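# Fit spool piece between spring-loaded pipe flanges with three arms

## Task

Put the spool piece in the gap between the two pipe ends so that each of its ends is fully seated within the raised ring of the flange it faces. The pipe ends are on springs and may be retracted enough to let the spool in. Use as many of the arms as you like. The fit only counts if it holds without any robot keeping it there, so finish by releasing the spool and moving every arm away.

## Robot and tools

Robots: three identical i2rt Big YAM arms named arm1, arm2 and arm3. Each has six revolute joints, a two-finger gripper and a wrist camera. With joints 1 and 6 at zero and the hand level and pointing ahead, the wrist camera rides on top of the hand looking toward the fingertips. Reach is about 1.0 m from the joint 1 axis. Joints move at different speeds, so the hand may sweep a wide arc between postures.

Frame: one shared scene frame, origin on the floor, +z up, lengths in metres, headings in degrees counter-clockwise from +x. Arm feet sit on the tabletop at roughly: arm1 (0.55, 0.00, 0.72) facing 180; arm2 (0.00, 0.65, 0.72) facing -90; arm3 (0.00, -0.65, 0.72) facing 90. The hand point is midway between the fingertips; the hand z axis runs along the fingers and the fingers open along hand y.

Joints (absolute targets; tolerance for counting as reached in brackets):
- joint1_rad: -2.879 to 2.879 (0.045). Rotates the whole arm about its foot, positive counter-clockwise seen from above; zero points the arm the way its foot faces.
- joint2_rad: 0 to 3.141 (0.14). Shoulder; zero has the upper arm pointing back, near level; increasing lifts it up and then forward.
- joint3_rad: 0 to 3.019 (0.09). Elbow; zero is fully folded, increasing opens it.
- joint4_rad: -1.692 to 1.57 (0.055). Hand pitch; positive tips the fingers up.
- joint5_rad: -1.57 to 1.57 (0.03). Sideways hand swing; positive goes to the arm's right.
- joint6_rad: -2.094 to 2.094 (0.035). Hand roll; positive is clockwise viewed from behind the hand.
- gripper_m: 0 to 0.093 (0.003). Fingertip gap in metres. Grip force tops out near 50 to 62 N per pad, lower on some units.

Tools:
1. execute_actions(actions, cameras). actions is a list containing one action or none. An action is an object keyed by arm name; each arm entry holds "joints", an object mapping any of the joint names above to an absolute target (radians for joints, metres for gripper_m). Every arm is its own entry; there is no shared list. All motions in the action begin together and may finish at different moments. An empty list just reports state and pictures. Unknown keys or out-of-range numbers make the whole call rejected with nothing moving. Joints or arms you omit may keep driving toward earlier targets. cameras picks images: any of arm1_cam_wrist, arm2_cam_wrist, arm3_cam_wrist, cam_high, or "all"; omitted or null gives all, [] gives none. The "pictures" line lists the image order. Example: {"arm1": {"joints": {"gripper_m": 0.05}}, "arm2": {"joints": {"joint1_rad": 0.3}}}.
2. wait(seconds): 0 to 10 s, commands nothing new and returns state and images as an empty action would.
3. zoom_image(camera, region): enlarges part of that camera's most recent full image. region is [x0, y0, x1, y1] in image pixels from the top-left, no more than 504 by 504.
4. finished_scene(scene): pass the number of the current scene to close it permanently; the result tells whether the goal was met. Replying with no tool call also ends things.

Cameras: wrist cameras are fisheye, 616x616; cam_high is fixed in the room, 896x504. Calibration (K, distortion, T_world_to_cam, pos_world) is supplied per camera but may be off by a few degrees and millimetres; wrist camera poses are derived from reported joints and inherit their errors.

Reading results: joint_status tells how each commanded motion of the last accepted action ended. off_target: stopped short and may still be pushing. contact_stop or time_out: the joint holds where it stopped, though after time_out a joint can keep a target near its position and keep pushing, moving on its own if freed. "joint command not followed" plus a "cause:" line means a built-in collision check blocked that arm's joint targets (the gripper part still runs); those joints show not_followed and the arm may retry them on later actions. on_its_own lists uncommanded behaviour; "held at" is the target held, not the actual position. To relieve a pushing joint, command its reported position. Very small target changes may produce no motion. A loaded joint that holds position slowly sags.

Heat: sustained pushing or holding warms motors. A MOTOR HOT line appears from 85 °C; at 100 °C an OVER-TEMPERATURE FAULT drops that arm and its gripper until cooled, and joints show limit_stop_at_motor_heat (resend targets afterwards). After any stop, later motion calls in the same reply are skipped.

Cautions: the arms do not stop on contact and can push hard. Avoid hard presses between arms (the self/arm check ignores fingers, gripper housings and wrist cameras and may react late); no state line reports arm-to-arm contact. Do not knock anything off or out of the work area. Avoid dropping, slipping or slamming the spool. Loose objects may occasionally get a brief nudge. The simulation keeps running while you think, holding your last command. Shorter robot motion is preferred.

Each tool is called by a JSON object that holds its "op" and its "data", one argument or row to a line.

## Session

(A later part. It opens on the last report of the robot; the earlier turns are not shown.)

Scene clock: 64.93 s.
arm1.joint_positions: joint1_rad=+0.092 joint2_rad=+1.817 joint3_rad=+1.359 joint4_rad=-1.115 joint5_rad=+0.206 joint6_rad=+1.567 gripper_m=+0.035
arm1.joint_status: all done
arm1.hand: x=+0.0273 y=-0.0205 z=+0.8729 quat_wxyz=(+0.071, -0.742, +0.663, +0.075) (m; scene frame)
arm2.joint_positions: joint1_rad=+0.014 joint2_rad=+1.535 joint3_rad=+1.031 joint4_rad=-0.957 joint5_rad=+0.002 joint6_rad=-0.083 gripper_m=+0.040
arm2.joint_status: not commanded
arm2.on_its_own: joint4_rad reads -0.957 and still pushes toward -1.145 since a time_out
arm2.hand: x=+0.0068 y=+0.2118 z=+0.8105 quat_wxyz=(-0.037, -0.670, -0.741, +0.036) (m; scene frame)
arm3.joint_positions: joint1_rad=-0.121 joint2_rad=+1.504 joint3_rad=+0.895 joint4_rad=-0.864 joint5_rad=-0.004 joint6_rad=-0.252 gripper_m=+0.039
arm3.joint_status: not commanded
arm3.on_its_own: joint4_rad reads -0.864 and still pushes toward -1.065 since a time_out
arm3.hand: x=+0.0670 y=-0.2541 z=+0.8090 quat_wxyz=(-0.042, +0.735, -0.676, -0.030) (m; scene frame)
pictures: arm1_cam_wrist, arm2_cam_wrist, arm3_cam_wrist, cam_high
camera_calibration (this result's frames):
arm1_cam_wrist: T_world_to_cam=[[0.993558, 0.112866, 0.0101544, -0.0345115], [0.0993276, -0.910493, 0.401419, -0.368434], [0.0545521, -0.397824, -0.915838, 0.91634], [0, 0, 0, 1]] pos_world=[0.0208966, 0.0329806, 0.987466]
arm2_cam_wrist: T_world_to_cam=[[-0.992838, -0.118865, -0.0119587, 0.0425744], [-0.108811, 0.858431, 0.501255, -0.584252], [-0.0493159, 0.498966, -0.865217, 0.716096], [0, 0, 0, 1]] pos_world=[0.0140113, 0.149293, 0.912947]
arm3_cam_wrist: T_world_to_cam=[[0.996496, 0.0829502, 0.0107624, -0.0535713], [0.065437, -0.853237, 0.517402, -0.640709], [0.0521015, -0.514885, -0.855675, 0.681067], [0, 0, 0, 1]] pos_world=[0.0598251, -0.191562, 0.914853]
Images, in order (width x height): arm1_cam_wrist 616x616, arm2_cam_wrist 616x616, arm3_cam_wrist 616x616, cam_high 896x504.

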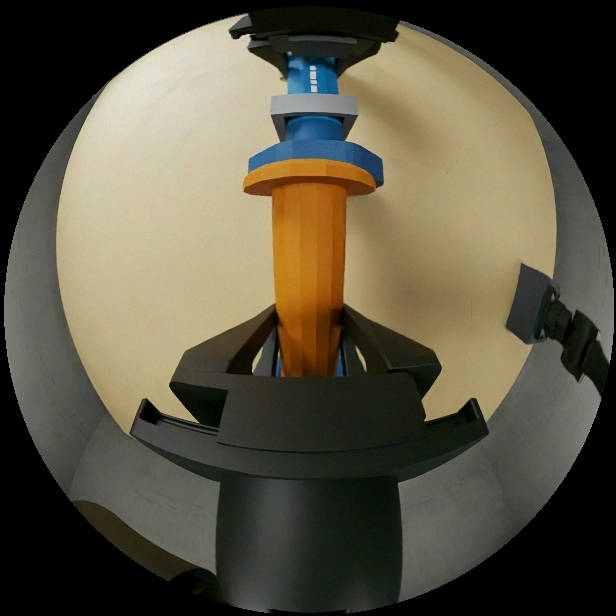

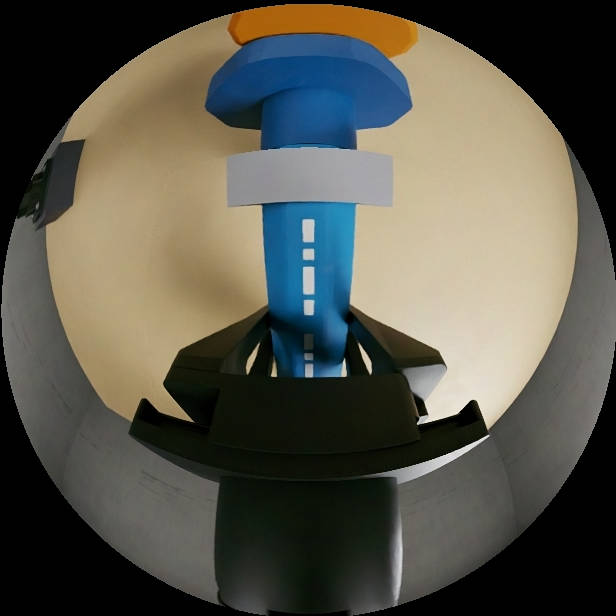

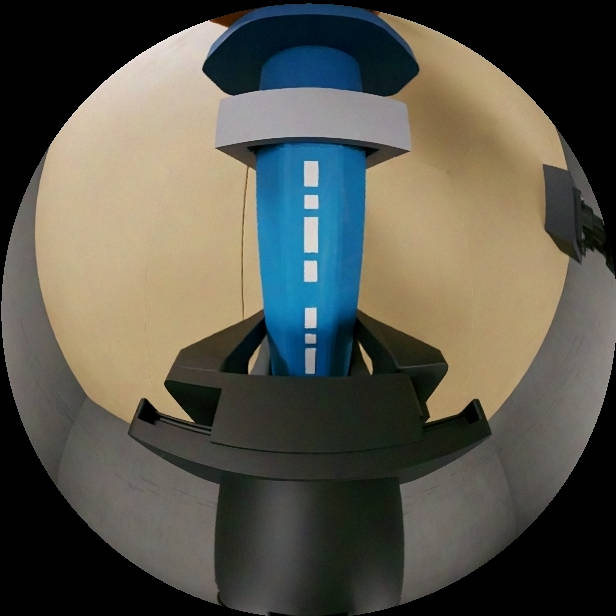

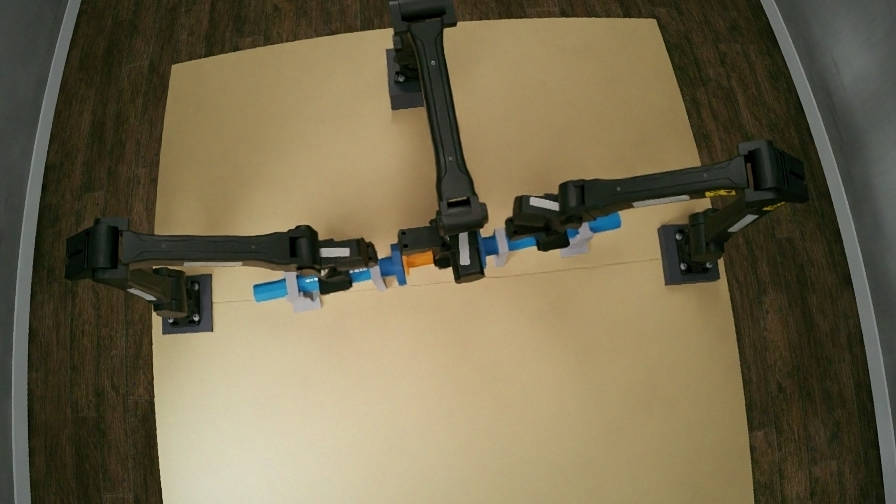

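{"op": "execute_actions", "data": {
  "actions": [
    {"arm1":{"joints":{"joint2_rad":1.845,"joint3_rad":1.323,"joint4_rad":-1.038}}}
  ]
}}

Scene clock: 66.03 s.
arm1.joint_positions: joint1_rad=+0.092 joint2_rad=+1.844 joint3_rad=+1.317 joint4_rad=-1.046 joint5_rad=+0.206 joint6_rad=+1.567 gripper_m=+0.035
arm1.joint_status: all done
arm1.hand: x=+0.0299 y=-0.0202 z=+0.8455 quat_wxyz=(+0.071, -0.741, +0.663, +0.076) (m; scene frame)
arm2.joint_positions: joint1_rad=+0.014 joint2_rad=+1.535 joint3_rad=+1.031 joint4_rad=-0.957 joint5_rad=+0.002 joint6_rad=-0.083 gripper_m=+0.040
arm2.joint_status: not commanded
arm2.on_its_own: joint4_rad reads -0.957 and still pushes toward -1.145 since a time_out
arm2.hand: x=+0.0068 y=+0.2118 z=+0.8105 quat_wxyz=(-0.037, -0.670, -0.741, +0.036) (m; scene frame)
arm3.joint_positions: joint1_rad=-0.121 joint2_rad=+1.504 joint3_rad=+0.895 joint4_rad=-0.864 joint5_rad=-0.004 joint6_rad=-0.252 gripper_m=+0.039
arm3.joint_status: not commanded
arm3.on_its_own: joint4_rad reads -0.864 and still pushes toward -1.065 since a time_out
arm3.hand: x=+0.0670 y=-0.2541 z=+0.8090 quat_wxyz=(-0.042, +0.735, -0.676, -0.030) (m; scene frame)
pictures: arm1_cam_wrist, arm2_cam_wrist, arm3_cam_wrist, cam_high
camera_calibration (this result's frames):
arm1_cam_wrist: T_world_to_cam=[[0.993572, 0.11287, 0.00862855, -0.0355312], [0.0999386, -0.910427, 0.401416, -0.357423], [0.0531635, -0.397974, -0.915855, 0.891295], [0, 0, 0, 1]] pos_world=[0.0236388, 0.0333148, 0.960079]
arm2_cam_wrist: T_world_to_cam=[[-0.992838, -0.118865, -0.0119587, 0.0425744], [-0.108811, 0.858431, 0.501255, -0.584252], [-0.0493159, 0.498966, -0.865217, 0.716096], [0, 0, 0, 1]] pos_world=[0.0140113, 0.149293, 0.912947]
arm3_cam_wrist: T_world_to_cam=[[0.996496, 0.0829502, 0.0107624, -0.0535713], [0.065437, -0.853237, 0.517402, -0.640709], [0.0521015, -0.514885, -0.855675, 0.681067], [0, 0, 0, 1]] pos_world=[0.0598251, -0.191562, 0.914853]
Images, in order (width x height): arm1_cam_wrist 616x616, arm2_cam_wrist 616x616, arm3_cam_wrist 616x616, cam_high 896x504.

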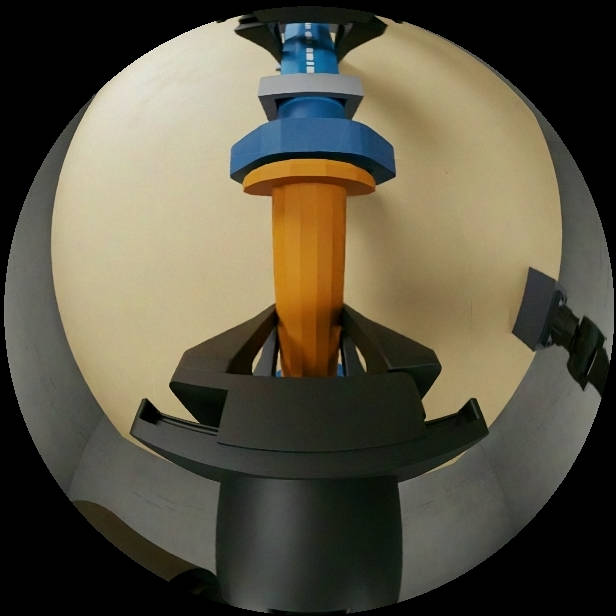

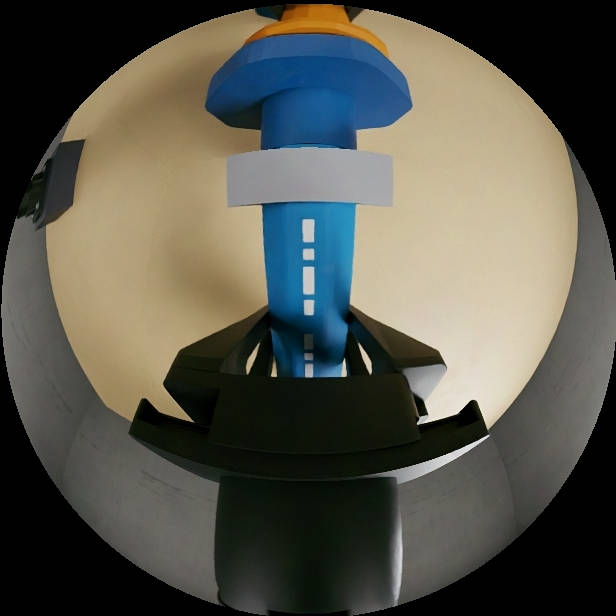

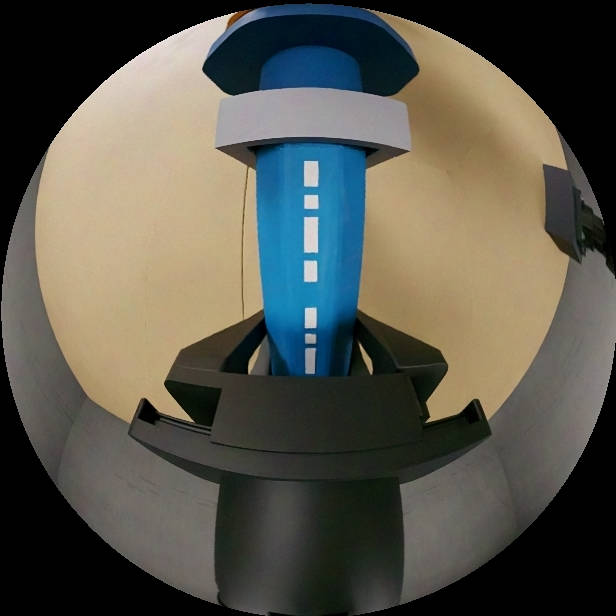

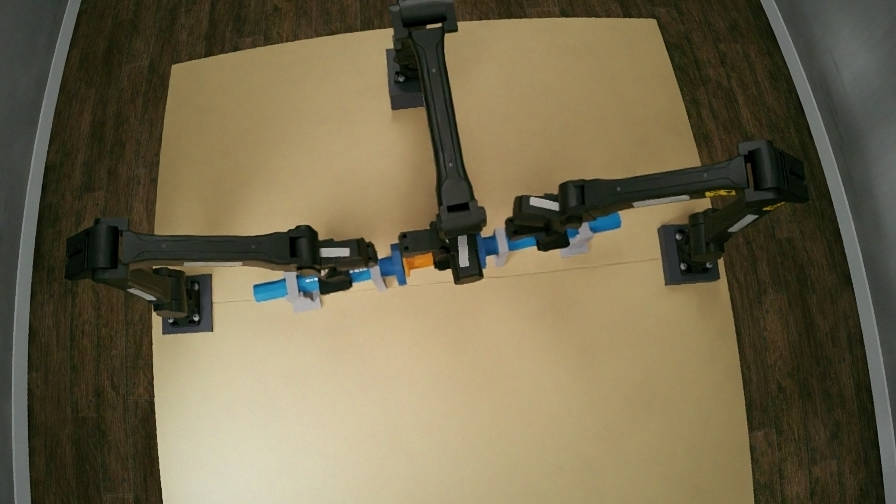

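{"op": "execute_actions", "data": {
  "actions": [
    {"arm1":{"joints":{"joint2_rad":1.869,"joint3_rad":1.293,"joint4_rad":-0.982}}}
  ]
}}

{"op": "zoom_image", "data": {
  "camera": "arm1_cam_wrist",
  "region": [190,60,430,240]
}}

{"op": "zoom_image", "data": {
  "camera": "cam_high",
  "region": [360,200,530,310]
}}

Scene clock: 67.63 s.
arm1.joint_positions: joint1_rad=+0.092 joint2_rad=+1.865 joint3_rad=+1.288 joint4_rad=-0.990 joint5_rad=+0.206 joint6_rad=+1.567 gripper_m=+0.035
arm1.joint_status: all done
arm1.hand: x=+0.0313 y=-0.0200 z=+0.8257 quat_wxyz=(+0.069, -0.741, +0.663, +0.077) (m; scene frame)
arm2.joint_positions: joint1_rad=+0.014 joint2_rad=+1.535 joint3_rad=+1.031 joint4_rad=-0.957 joint5_rad=+0.002 joint6_rad=-0.083 gripper_m=+0.040
arm2.joint_status: not commanded
arm2.on_its_own: joint4_rad reads -0.957 and still pushes toward -1.145 since a time_out
arm2.hand: x=+0.0068 y=+0.2118 z=+0.8105 quat_wxyz=(-0.037, -0.670, -0.741, +0.036) (m; scene frame)
arm3.joint_positions: joint1_rad=-0.121 joint2_rad=+1.504 joint3_rad=+0.895 joint4_rad=-0.864 joint5_rad=-0.004 joint6_rad=-0.252 gripper_m=+0.039
arm3.joint_status: not commanded
arm3.on_its_own: joint4_rad reads -0.864 and still pushes toward -1.065 since a time_out
arm3.hand: x=+0.0670 y=-0.2541 z=+0.8090 quat_wxyz=(-0.042, +0.735, -0.676, -0.030) (m; scene frame)
pictures: arm1_cam_wrist, arm2_cam_wrist, arm3_cam_wrist, cam_high
camera_calibration (this result's frames):
arm1_cam_wrist: T_world_to_cam=[[0.993604, 0.112882, 0.00290663, -0.032073], [0.10223, -0.910181, 0.401398, -0.349485], [0.047956, -0.398534, -0.915899, 0.873304], [0, 0, 0, 1]] pos_world=[0.0257155, 0.0335665, 0.940234]
arm2_cam_wrist: T_world_to_cam=[[-0.992838, -0.118865, -0.0119587, 0.0425744], [-0.108811, 0.858431, 0.501255, -0.584252], [-0.0493159, 0.498966, -0.865217, 0.716096], [0, 0, 0, 1]] pos_world=[0.0140113, 0.149293, 0.912947]
arm3_cam_wrist: T_world_to_cam=[[0.996496, 0.0829502, 0.0107624, -0.0535713], [0.065437, -0.853237, 0.517402, -0.640709], [0.0521015, -0.514885, -0.855675, 0.681067], [0, 0, 0, 1]] pos_world=[0.0598251, -0.191562, 0.914853]
Images, in order (width x height): arm1_cam_wrist 616x616, arm2_cam_wrist 616x616, arm3_cam_wrist 616x616, cam_high 896x504.

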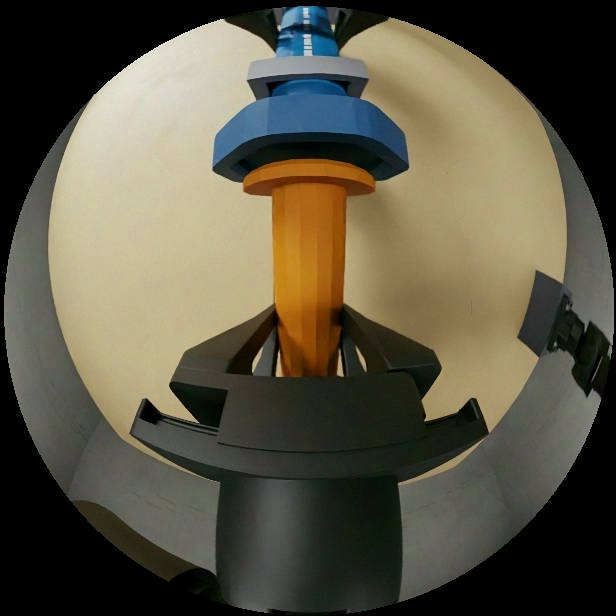

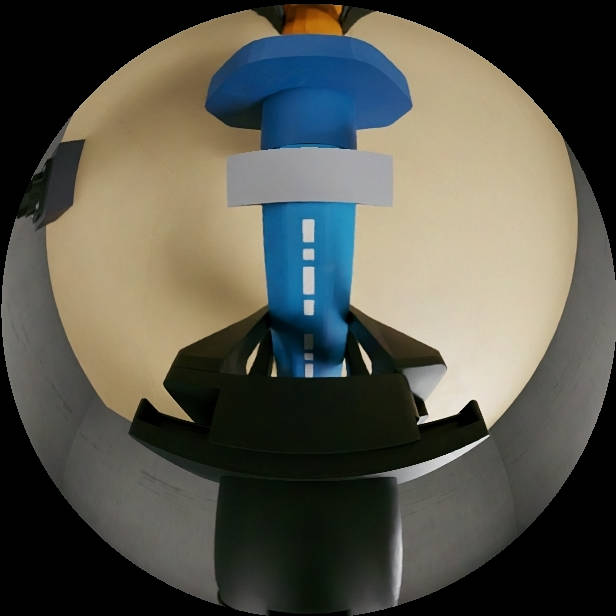

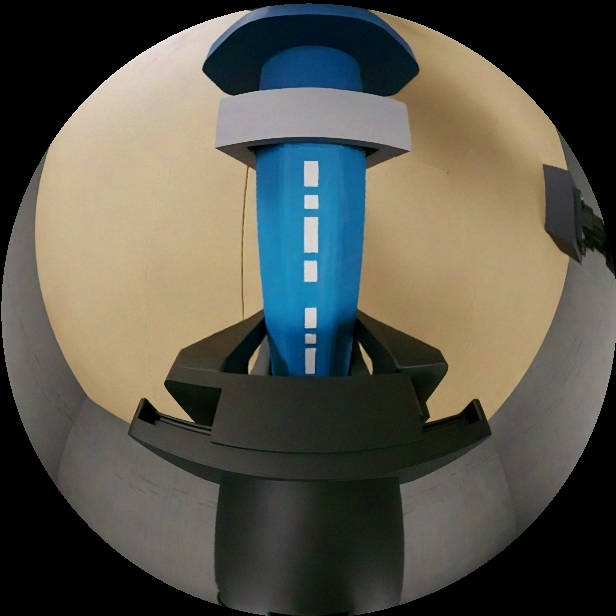

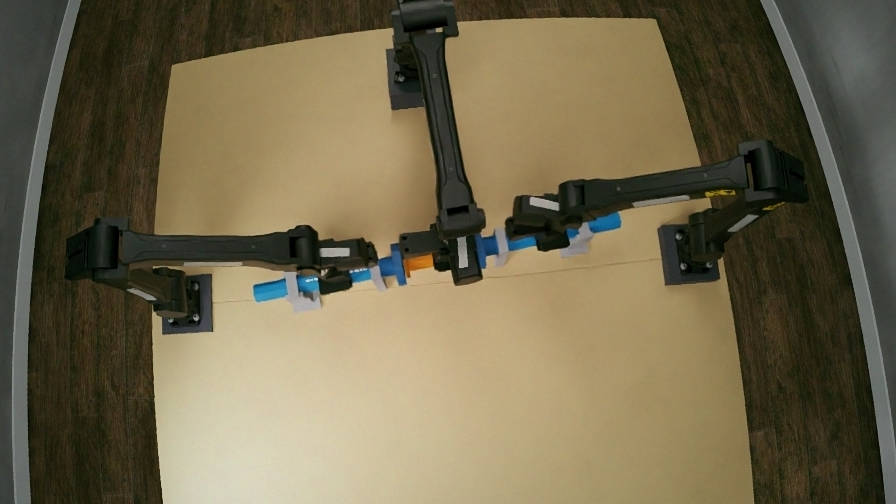

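Region (190, 60, 430, 240) of arm1_cam_wrist's 616x616 image, scaled by 2.100, with more detail than that image has; it fills the top 378 rows of this view, and the rest is white.

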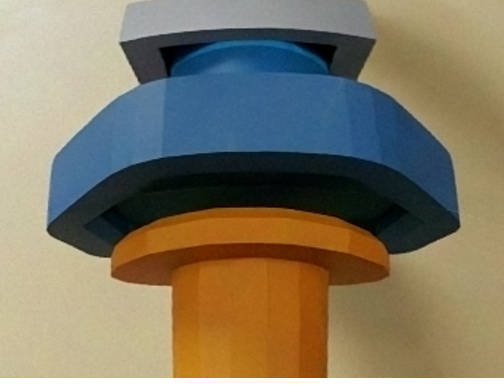

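Region (360, 200, 530, 310) of cam_high's 896x504 image, scaled by 2.965, with more detail than that image has; it fills the top 326 rows of this view, and the rest is white.

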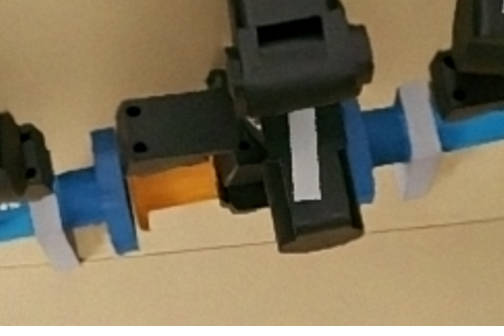

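{"op": "execute_actions", "data": {
  "actions": [
    {"arm2":{"joints":{"joint2_rad":1.57,"joint3_rad":1.08,"joint4_rad":-1.04}},"arm3":{"joints":{"joint2_rad":1.54,"joint3_rad":0.945,"joint4_rad":-0.95}}}
  ]
}}

{"op": "zoom_image", "data": {
  "camera": "arm1_cam_wrist",
  "region": [190,60,430,240]
}}

{"op": "zoom_image", "data": {
  "camera": "cam_high",
  "region": [360,200,530,310]
}}

Scene clock: 71.63 s.
arm1.joint_positions: joint1_rad=+0.092 joint2_rad=+1.865 joint3_rad=+1.288 joint4_rad=-0.990 joint5_rad=+0.206 joint6_rad=+1.567 gripper_m=+0.035
arm1.joint_status: not commanded
arm1.hand: x=+0.0313 y=-0.0200 z=+0.8257 quat_wxyz=(+0.069, -0.741, +0.663, +0.077) (m; scene frame)
arm2.joint_positions: joint1_rad=+0.014 joint2_rad=+1.564 joint3_rad=+1.067 joint4_rad=-0.969 joint5_rad=+0.001 joint6_rad=-0.081 gripper_m=+0.040
arm2.joint_status: joint4_rad time_out (moved -0.012 of -0.083); the others done
arm2.on_its_own: joint4_rad reads -0.969 and still pushes toward -1.040 since a time_out
arm2.hand: x=+0.0071 y=+0.2008 z=+0.8106 quat_wxyz=(-0.035, -0.670, -0.740, +0.034) (m; scene frame)
arm3.joint_positions: joint1_rad=-0.121 joint2_rad=+1.541 joint3_rad=+0.940 joint4_rad=-0.887 joint5_rad=-0.012 joint6_rad=-0.252 gripper_m=+0.039
arm3.joint_status: joint4_rad time_out (moved -0.024 of -0.086); the others done
arm3.on_its_own: joint4_rad reads -0.887 and still pushes toward -0.950 since a time_out
arm3.hand: x=+0.0676 y=-0.2421 z=+0.8095 quat_wxyz=(-0.033, +0.736, -0.676, -0.029) (m; scene frame)
pictures: arm1_cam_wrist, arm2_cam_wrist, arm3_cam_wrist, cam_high
camera_calibration (this result's frames):
arm1_cam_wrist: T_world_to_cam=[[0.993604, 0.112882, 0.00290663, -0.032073], [0.10223, -0.910181, 0.401398, -0.349485], [0.047956, -0.398534, -0.915899, 0.873304], [0, 0, 0, 1]] pos_world=[0.0257155, 0.0335665, 0.940234]
arm2_cam_wrist: T_world_to_cam=[[-0.993038, -0.117019, -0.0134745, 0.0424573], [-0.107706, 0.85573, 0.506089, -0.578154], [-0.0476917, 0.504017, -0.862376, 0.718317], [0, 0, 0, 1]] pos_world=[0.0141488, 0.137668, 0.912629]
arm3_cam_wrist: T_world_to_cam=[[0.996418, 0.0845598, -0.000785845, -0.0454508], [0.0721914, -0.84576, 0.528657, -0.63854], [0.0440385, -0.52682, -0.848835, 0.679669], [0, 0, 0, 1]] pos_world=[0.0614535, -0.178145, 0.91446]
Images, in order (width x height): arm1_cam_wrist 616x616, arm2_cam_wrist 616x616, arm3_cam_wrist 616x616, cam_high 896x504.

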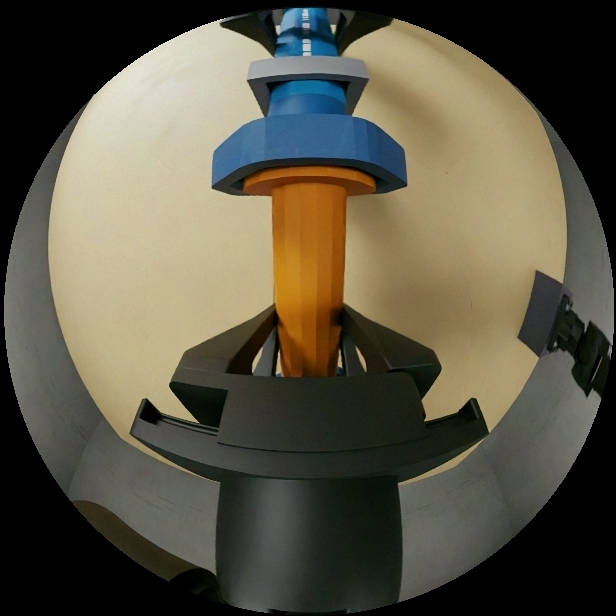

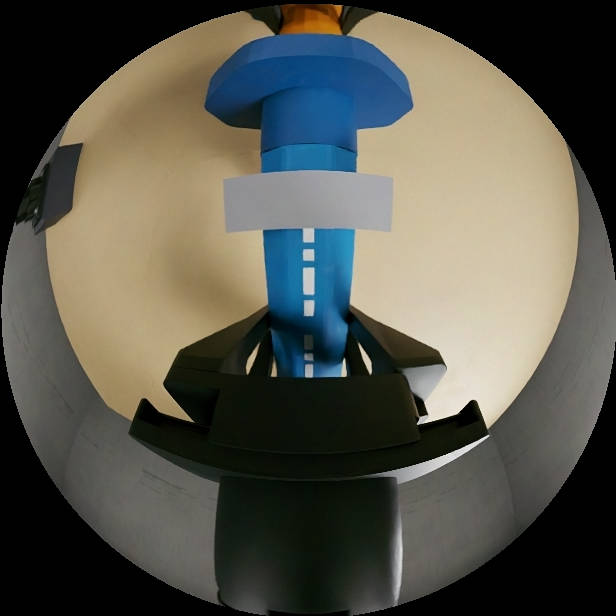

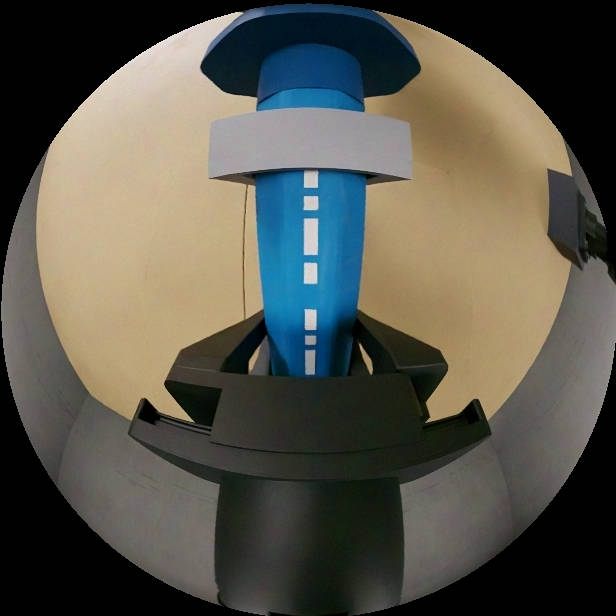

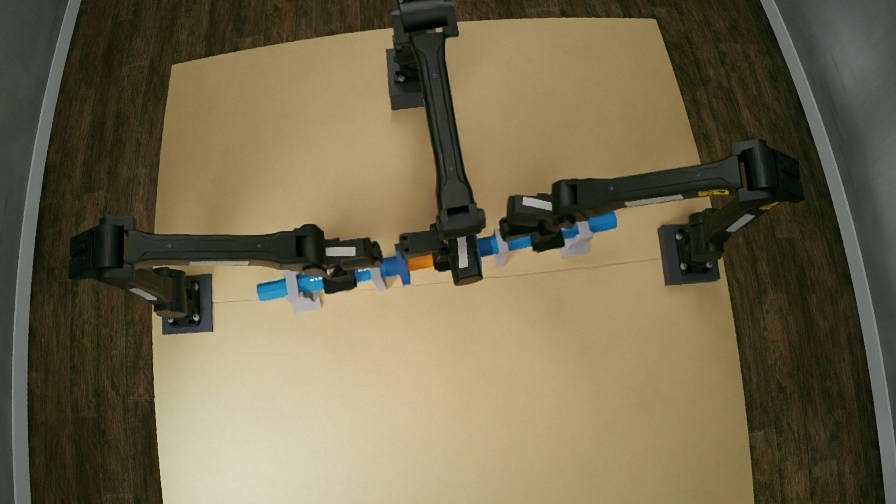

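Region (190, 60, 430, 240) of arm1_cam_wrist's 616x616 image, scaled by 2.100, with more detail than that image has; it fills the top 378 rows of this view, and the rest is white.

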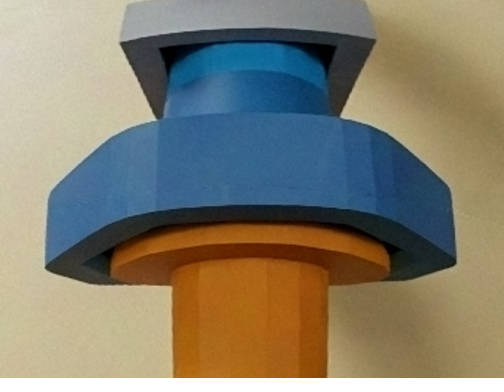

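Region (360, 200, 530, 310) of cam_high's 896x504 image, scaled by 2.965, with more detail than that image has; it fills the top 326 rows of this view, and the rest is white.

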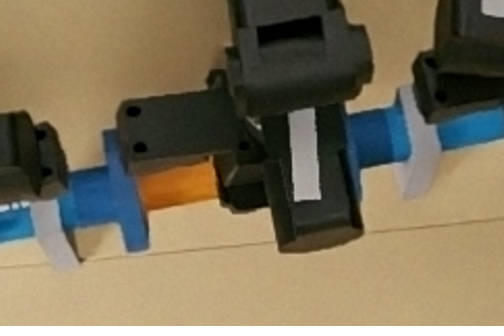

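{"op": "execute_actions", "data": {
  "actions": [
    {"arm2":{"joints":{"joint2_rad":1.595,"joint3_rad":1.105,"joint4_rad":-1.01}},"arm3":{"joints":{"joint2_rad":1.57,"joint3_rad":0.978,"joint4_rad":-0.93}}}
  ]
}}

{"op": "zoom_image", "data": {
  "camera": "arm1_cam_wrist",
  "region": [190,60,430,240]
}}

Scene clock: 72.53 s.
arm1.joint_positions: joint1_rad=+0.091 joint2_rad=+1.865 joint3_rad=+1.288 joint4_rad=-0.990 joint5_rad=+0.208 joint6_rad=+1.567 gripper_m=+0.035
arm1.joint_status: not commanded
arm1.hand: x=+0.0312 y=-0.0193 z=+0.8257 quat_wxyz=(+0.069, -0.741, +0.663, +0.078) (m; scene frame)
arm2.joint_positions: joint1_rad=+0.014 joint2_rad=+1.571 joint3_rad=+1.075 joint4_rad=-0.972 joint5_rad=+0.001 joint6_rad=-0.080 gripper_m=+0.040
arm2.joint_status: all done
arm2.hand: x=+0.0072 y=+0.1984 z=+0.8107 quat_wxyz=(-0.035, -0.671, -0.740, +0.033) (m; scene frame)
arm3.joint_positions: joint1_rad=-0.121 joint2_rad=+1.550 joint3_rad=+0.951 joint4_rad=-0.899 joint5_rad=-0.013 joint6_rad=-0.253 gripper_m=+0.039
arm3.joint_status: all done
arm3.hand: x=+0.0677 y=-0.2405 z=+0.8096 quat_wxyz=(-0.029, +0.736, -0.676, -0.027) (m; scene frame)
pictures: arm1_cam_wrist, arm2_cam_wrist, arm3_cam_wrist, cam_high
camera_calibration (this result's frames):
arm1_cam_wrist: T_world_to_cam=[[0.993691, 0.112115, 0.00291695, -0.0321312], [0.101614, -0.911019, 0.399649, -0.34741], [0.0474639, -0.396831, -0.916664, 0.874333], [0, 0, 0, 1]] pos_world=[0.0257309, 0.0340679, 0.940405]
arm2_cam_wrist: T_world_to_cam=[[-0.993125, -0.116254, -0.0136981, 0.0422488], [-0.107088, 0.855035, 0.507393, -0.57707], [-0.0472741, 0.505372, -0.861606, 0.718779], [0, 0, 0, 1]] pos_world=[0.014141, 0.135075, 0.912684]
arm3_cam_wrist: T_world_to_cam=[[0.996338, 0.0854025, -0.00411858, -0.0427708], [0.0743023, -0.840994, 0.535919, -0.642094], [0.0423051, -0.534262, -0.84426, 0.675314], [0, 0, 0, 1]] pos_world=[0.0617539, -0.175549, 0.914075]
Images, in order (width x height): arm1_cam_wrist 616x616, arm2_cam_wrist 616x616, arm3_cam_wrist 616x616, cam_high 896x504.

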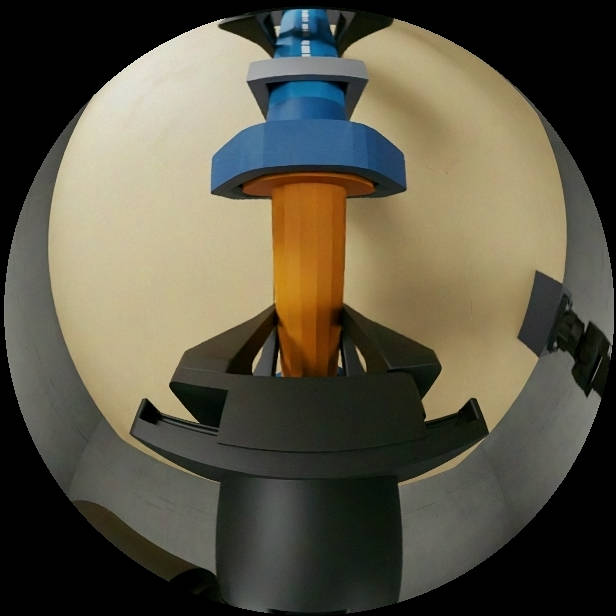

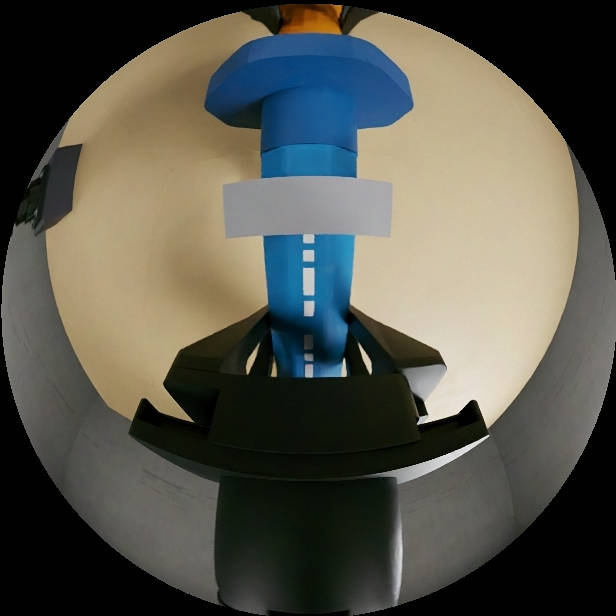

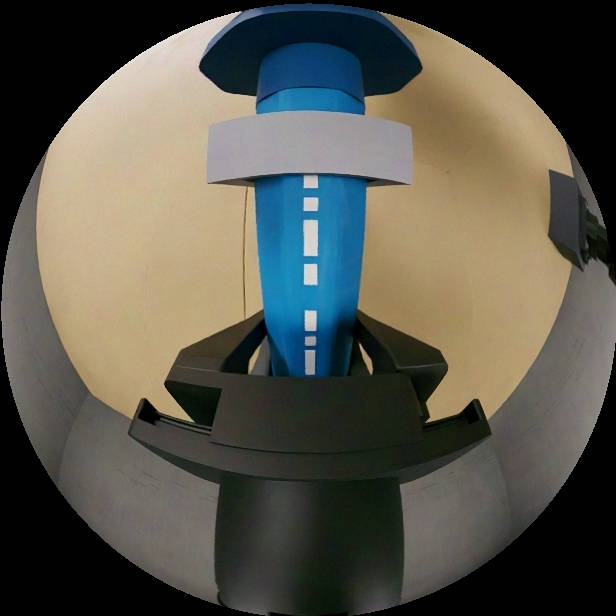

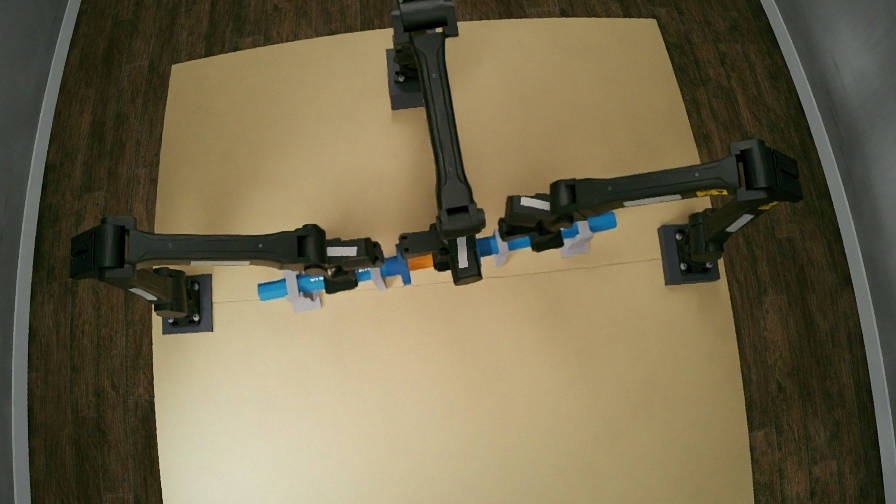

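Region (190, 60, 430, 240) of arm1_cam_wrist's 616x616 image, scaled by 2.100, with more detail than that image has; it fills the top 378 rows of this view, and the rest is white.

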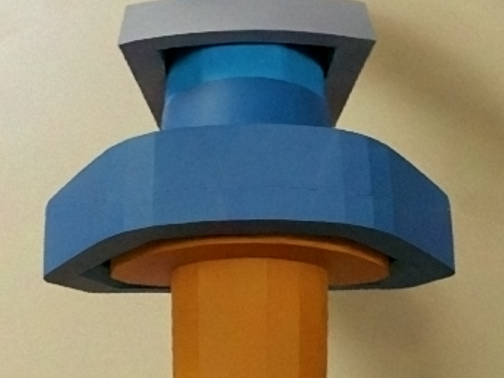

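{"op": "execute_actions", "data": {
  "actions": [
    {"arm2":{"joints":{"joint2_rad":1.571,"joint3_rad":1.085,"joint4_rad":-0.99,"gripper_m":0.075}},"arm3":{"joints":{"joint2_rad":1.55,"joint3_rad":0.96,"joint4_rad":-0.915,"gripper_m":0.075}}}
  ],
  "cameras": ["arm1_cam_wrist","cam_high"]
}}

{"op": "execute_actions", "data": {
  "actions": [
    {"arm1":{"joints":{"gripper_m":0.08}},"arm2":{"joints":{"joint2_rad":1.35,"joint3_rad":1.15,"joint4_rad":-1.2}},"arm3":{"joints":{"joint2_rad":1.33,"joint3_rad":1.03,"joint4_rad":-1.1}}}
  ]
}}

Scene clock: 73.57 s.
arm1.joint_positions: joint1_rad=+0.091 joint2_rad=+1.865 joint3_rad=+1.288 joint4_rad=-0.990 joint5_rad=+0.206 joint6_rad=+1.567 gripper_m=+0.035
arm1.joint_status: not commanded
arm1.hand: x=+0.0313 y=-0.0195 z=+0.8257 quat_wxyz=(+0.069, -0.741, +0.663, +0.078) (m; scene frame)
arm2.joint_positions: joint1_rad=+0.014 joint2_rad=+1.571 joint3_rad=+1.075 joint4_rad=-0.979 joint5_rad=+0.001 joint6_rad=-0.079 gripper_m=+0.075
arm2.joint_status: all done
arm2.hand: x=+0.0072 y=+0.2002 z=+0.8106 quat_wxyz=(-0.032, -0.671, -0.740, +0.031) (m; scene frame)
arm3.joint_positions: joint1_rad=-0.123 joint2_rad=+1.550 joint3_rad=+0.951 joint4_rad=-0.907 joint5_rad=-0.002 joint6_rad=-0.253 gripper_m=+0.075
arm3.joint_status: all done
arm3.hand: x=+0.0702 y=-0.2429 z=+0.8095 quat_wxyz=(-0.029, +0.735, -0.677, -0.021) (m; scene frame)
pictures: arm1_cam_wrist, cam_high
camera_calibration (this result's frames):
arm1_cam_wrist: T_world_to_cam=[[0.99369, 0.112122, 0.00290784, -0.0321217], [0.101551, -0.910411, 0.401047, -0.348764], [0.0476134, -0.398221, -0.916053, 0.873644], [0, 0, 0, 1]] pos_world=[0.0257394, 0.0339867, 0.940269]
Images, in order (width x height): arm1_cam_wrist 616x616, cam_high 896x504.

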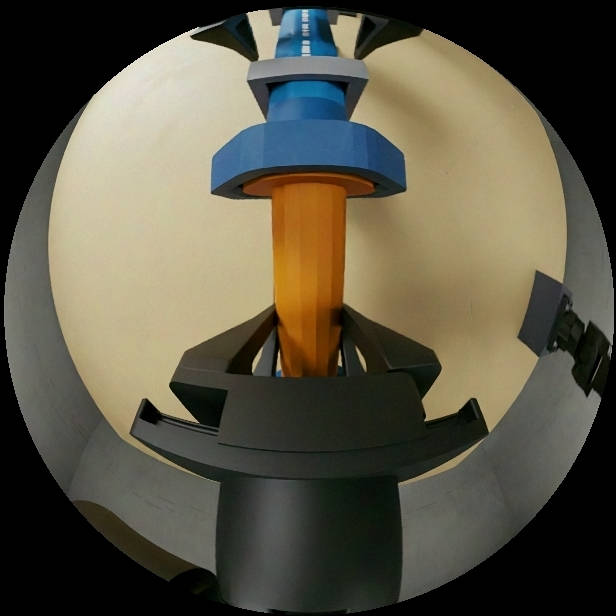

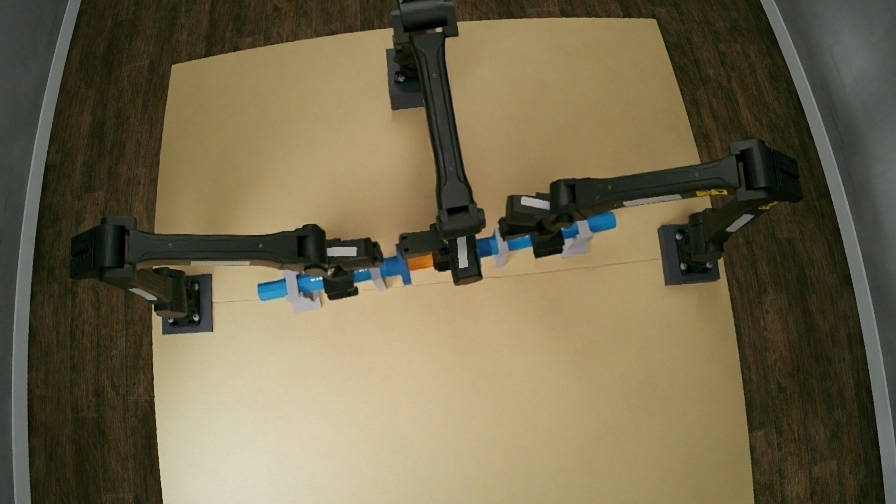

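Scene clock: 74.77 s.
arm1.joint_positions: joint1_rad=+0.091 joint2_rad=+1.865 joint3_rad=+1.288 joint4_rad=-0.990 joint5_rad=+0.208 joint6_rad=+1.567 gripper_m=+0.080
arm1.joint_status: all done
arm1.hand: x=+0.0311 y=-0.0193 z=+0.8257 quat_wxyz=(+0.069, -0.741, +0.664, +0.078) (m; scene frame)
arm2.joint_positions: joint1_rad=+0.014 joint2_rad=+1.336 joint3_rad=+1.107 joint4_rad=-1.189 joint5_rad=+0.001 joint6_rad=-0.079 gripper_m=+0.075
arm2.joint_status: all done
arm2.hand: x=+0.0058 y=+0.2398 z=+0.9128 quat_wxyz=(-0.052, -0.670, -0.739, +0.051) (m; scene frame)
arm3.joint_positions: joint1_rad=-0.123 joint2_rad=+1.325 joint3_rad=+0.996 joint4_rad=-1.093 joint5_rad=-0.002 joint6_rad=-0.253 gripper_m=+0.075
arm3.joint_status: all done
arm3.hand: x=+0.0669 y=-0.2629 z=+0.9071 quat_wxyz=(-0.064, +0.734, -0.675, -0.043) (m; scene frame)
pictures: arm1_cam_wrist, arm2_cam_wrist, arm3_cam_wrist, cam_high
camera_calibration (this result's frames):
arm1_cam_wrist: T_world_to_cam=[[0.993734, 0.111744, 0.00245622, -0.0316669], [0.101457, -0.911037, 0.399648, -0.347404], [0.0468961, -0.396894, -0.916666, 0.874352], [0, 0, 0, 1]] pos_world=[0.0257115, 0.0340658, 0.940405]
arm2_cam_wrist: T_world_to_cam=[[-0.993237, -0.115753, -0.00899026, 0.0426394], [-0.106653, 0.879063, 0.464622, -0.631102], [-0.0458784, 0.462439, -0.885463, 0.817819], [0, 0, 0, 1]] pos_world=[0.0125626, 0.181523, 1.01776]
arm3_cam_wrist: T_world_to_cam=[[0.996392, 0.0809583, 0.025482, -0.0676407], [0.0592086, -0.878134, 0.474737, -0.66642], [0.0608105, -0.471515, -0.879759, 0.793107], [0, 0, 0, 1]] pos_world=[0.0586252, -0.205768, 1.01584]
Images, in order (width x height): arm1_cam_wrist 616x616, arm2_cam_wrist 616x616, arm3_cam_wrist 616x616, cam_high 896x504.

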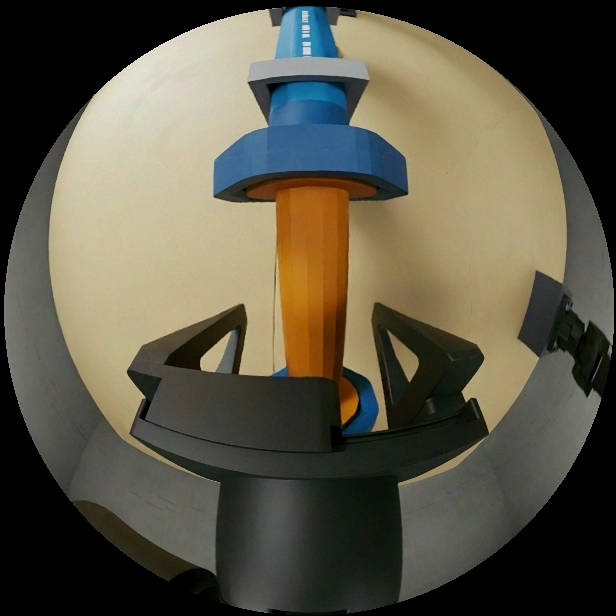

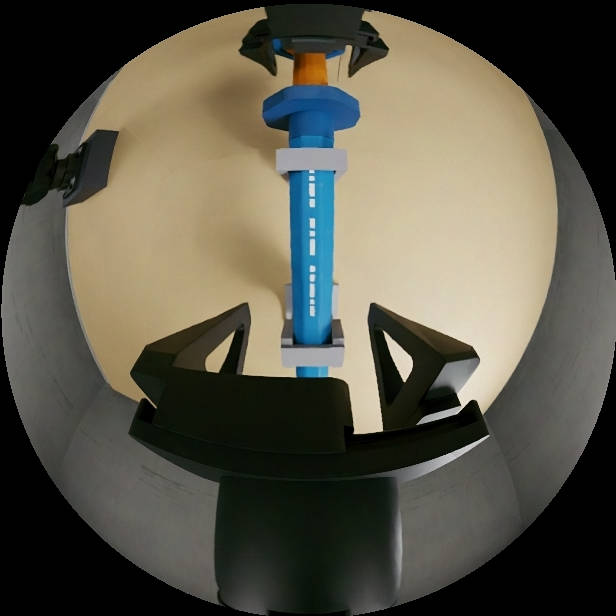

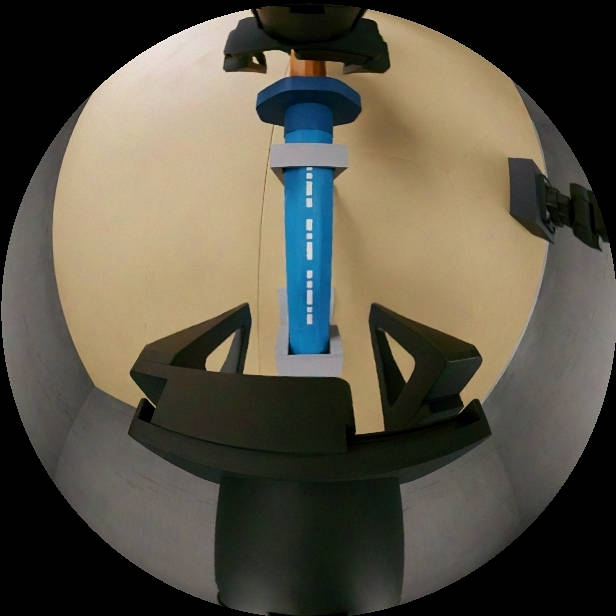

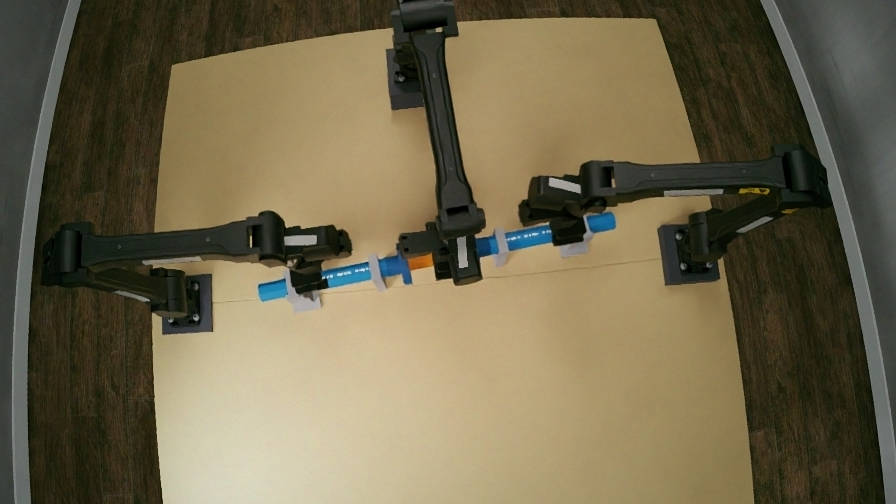

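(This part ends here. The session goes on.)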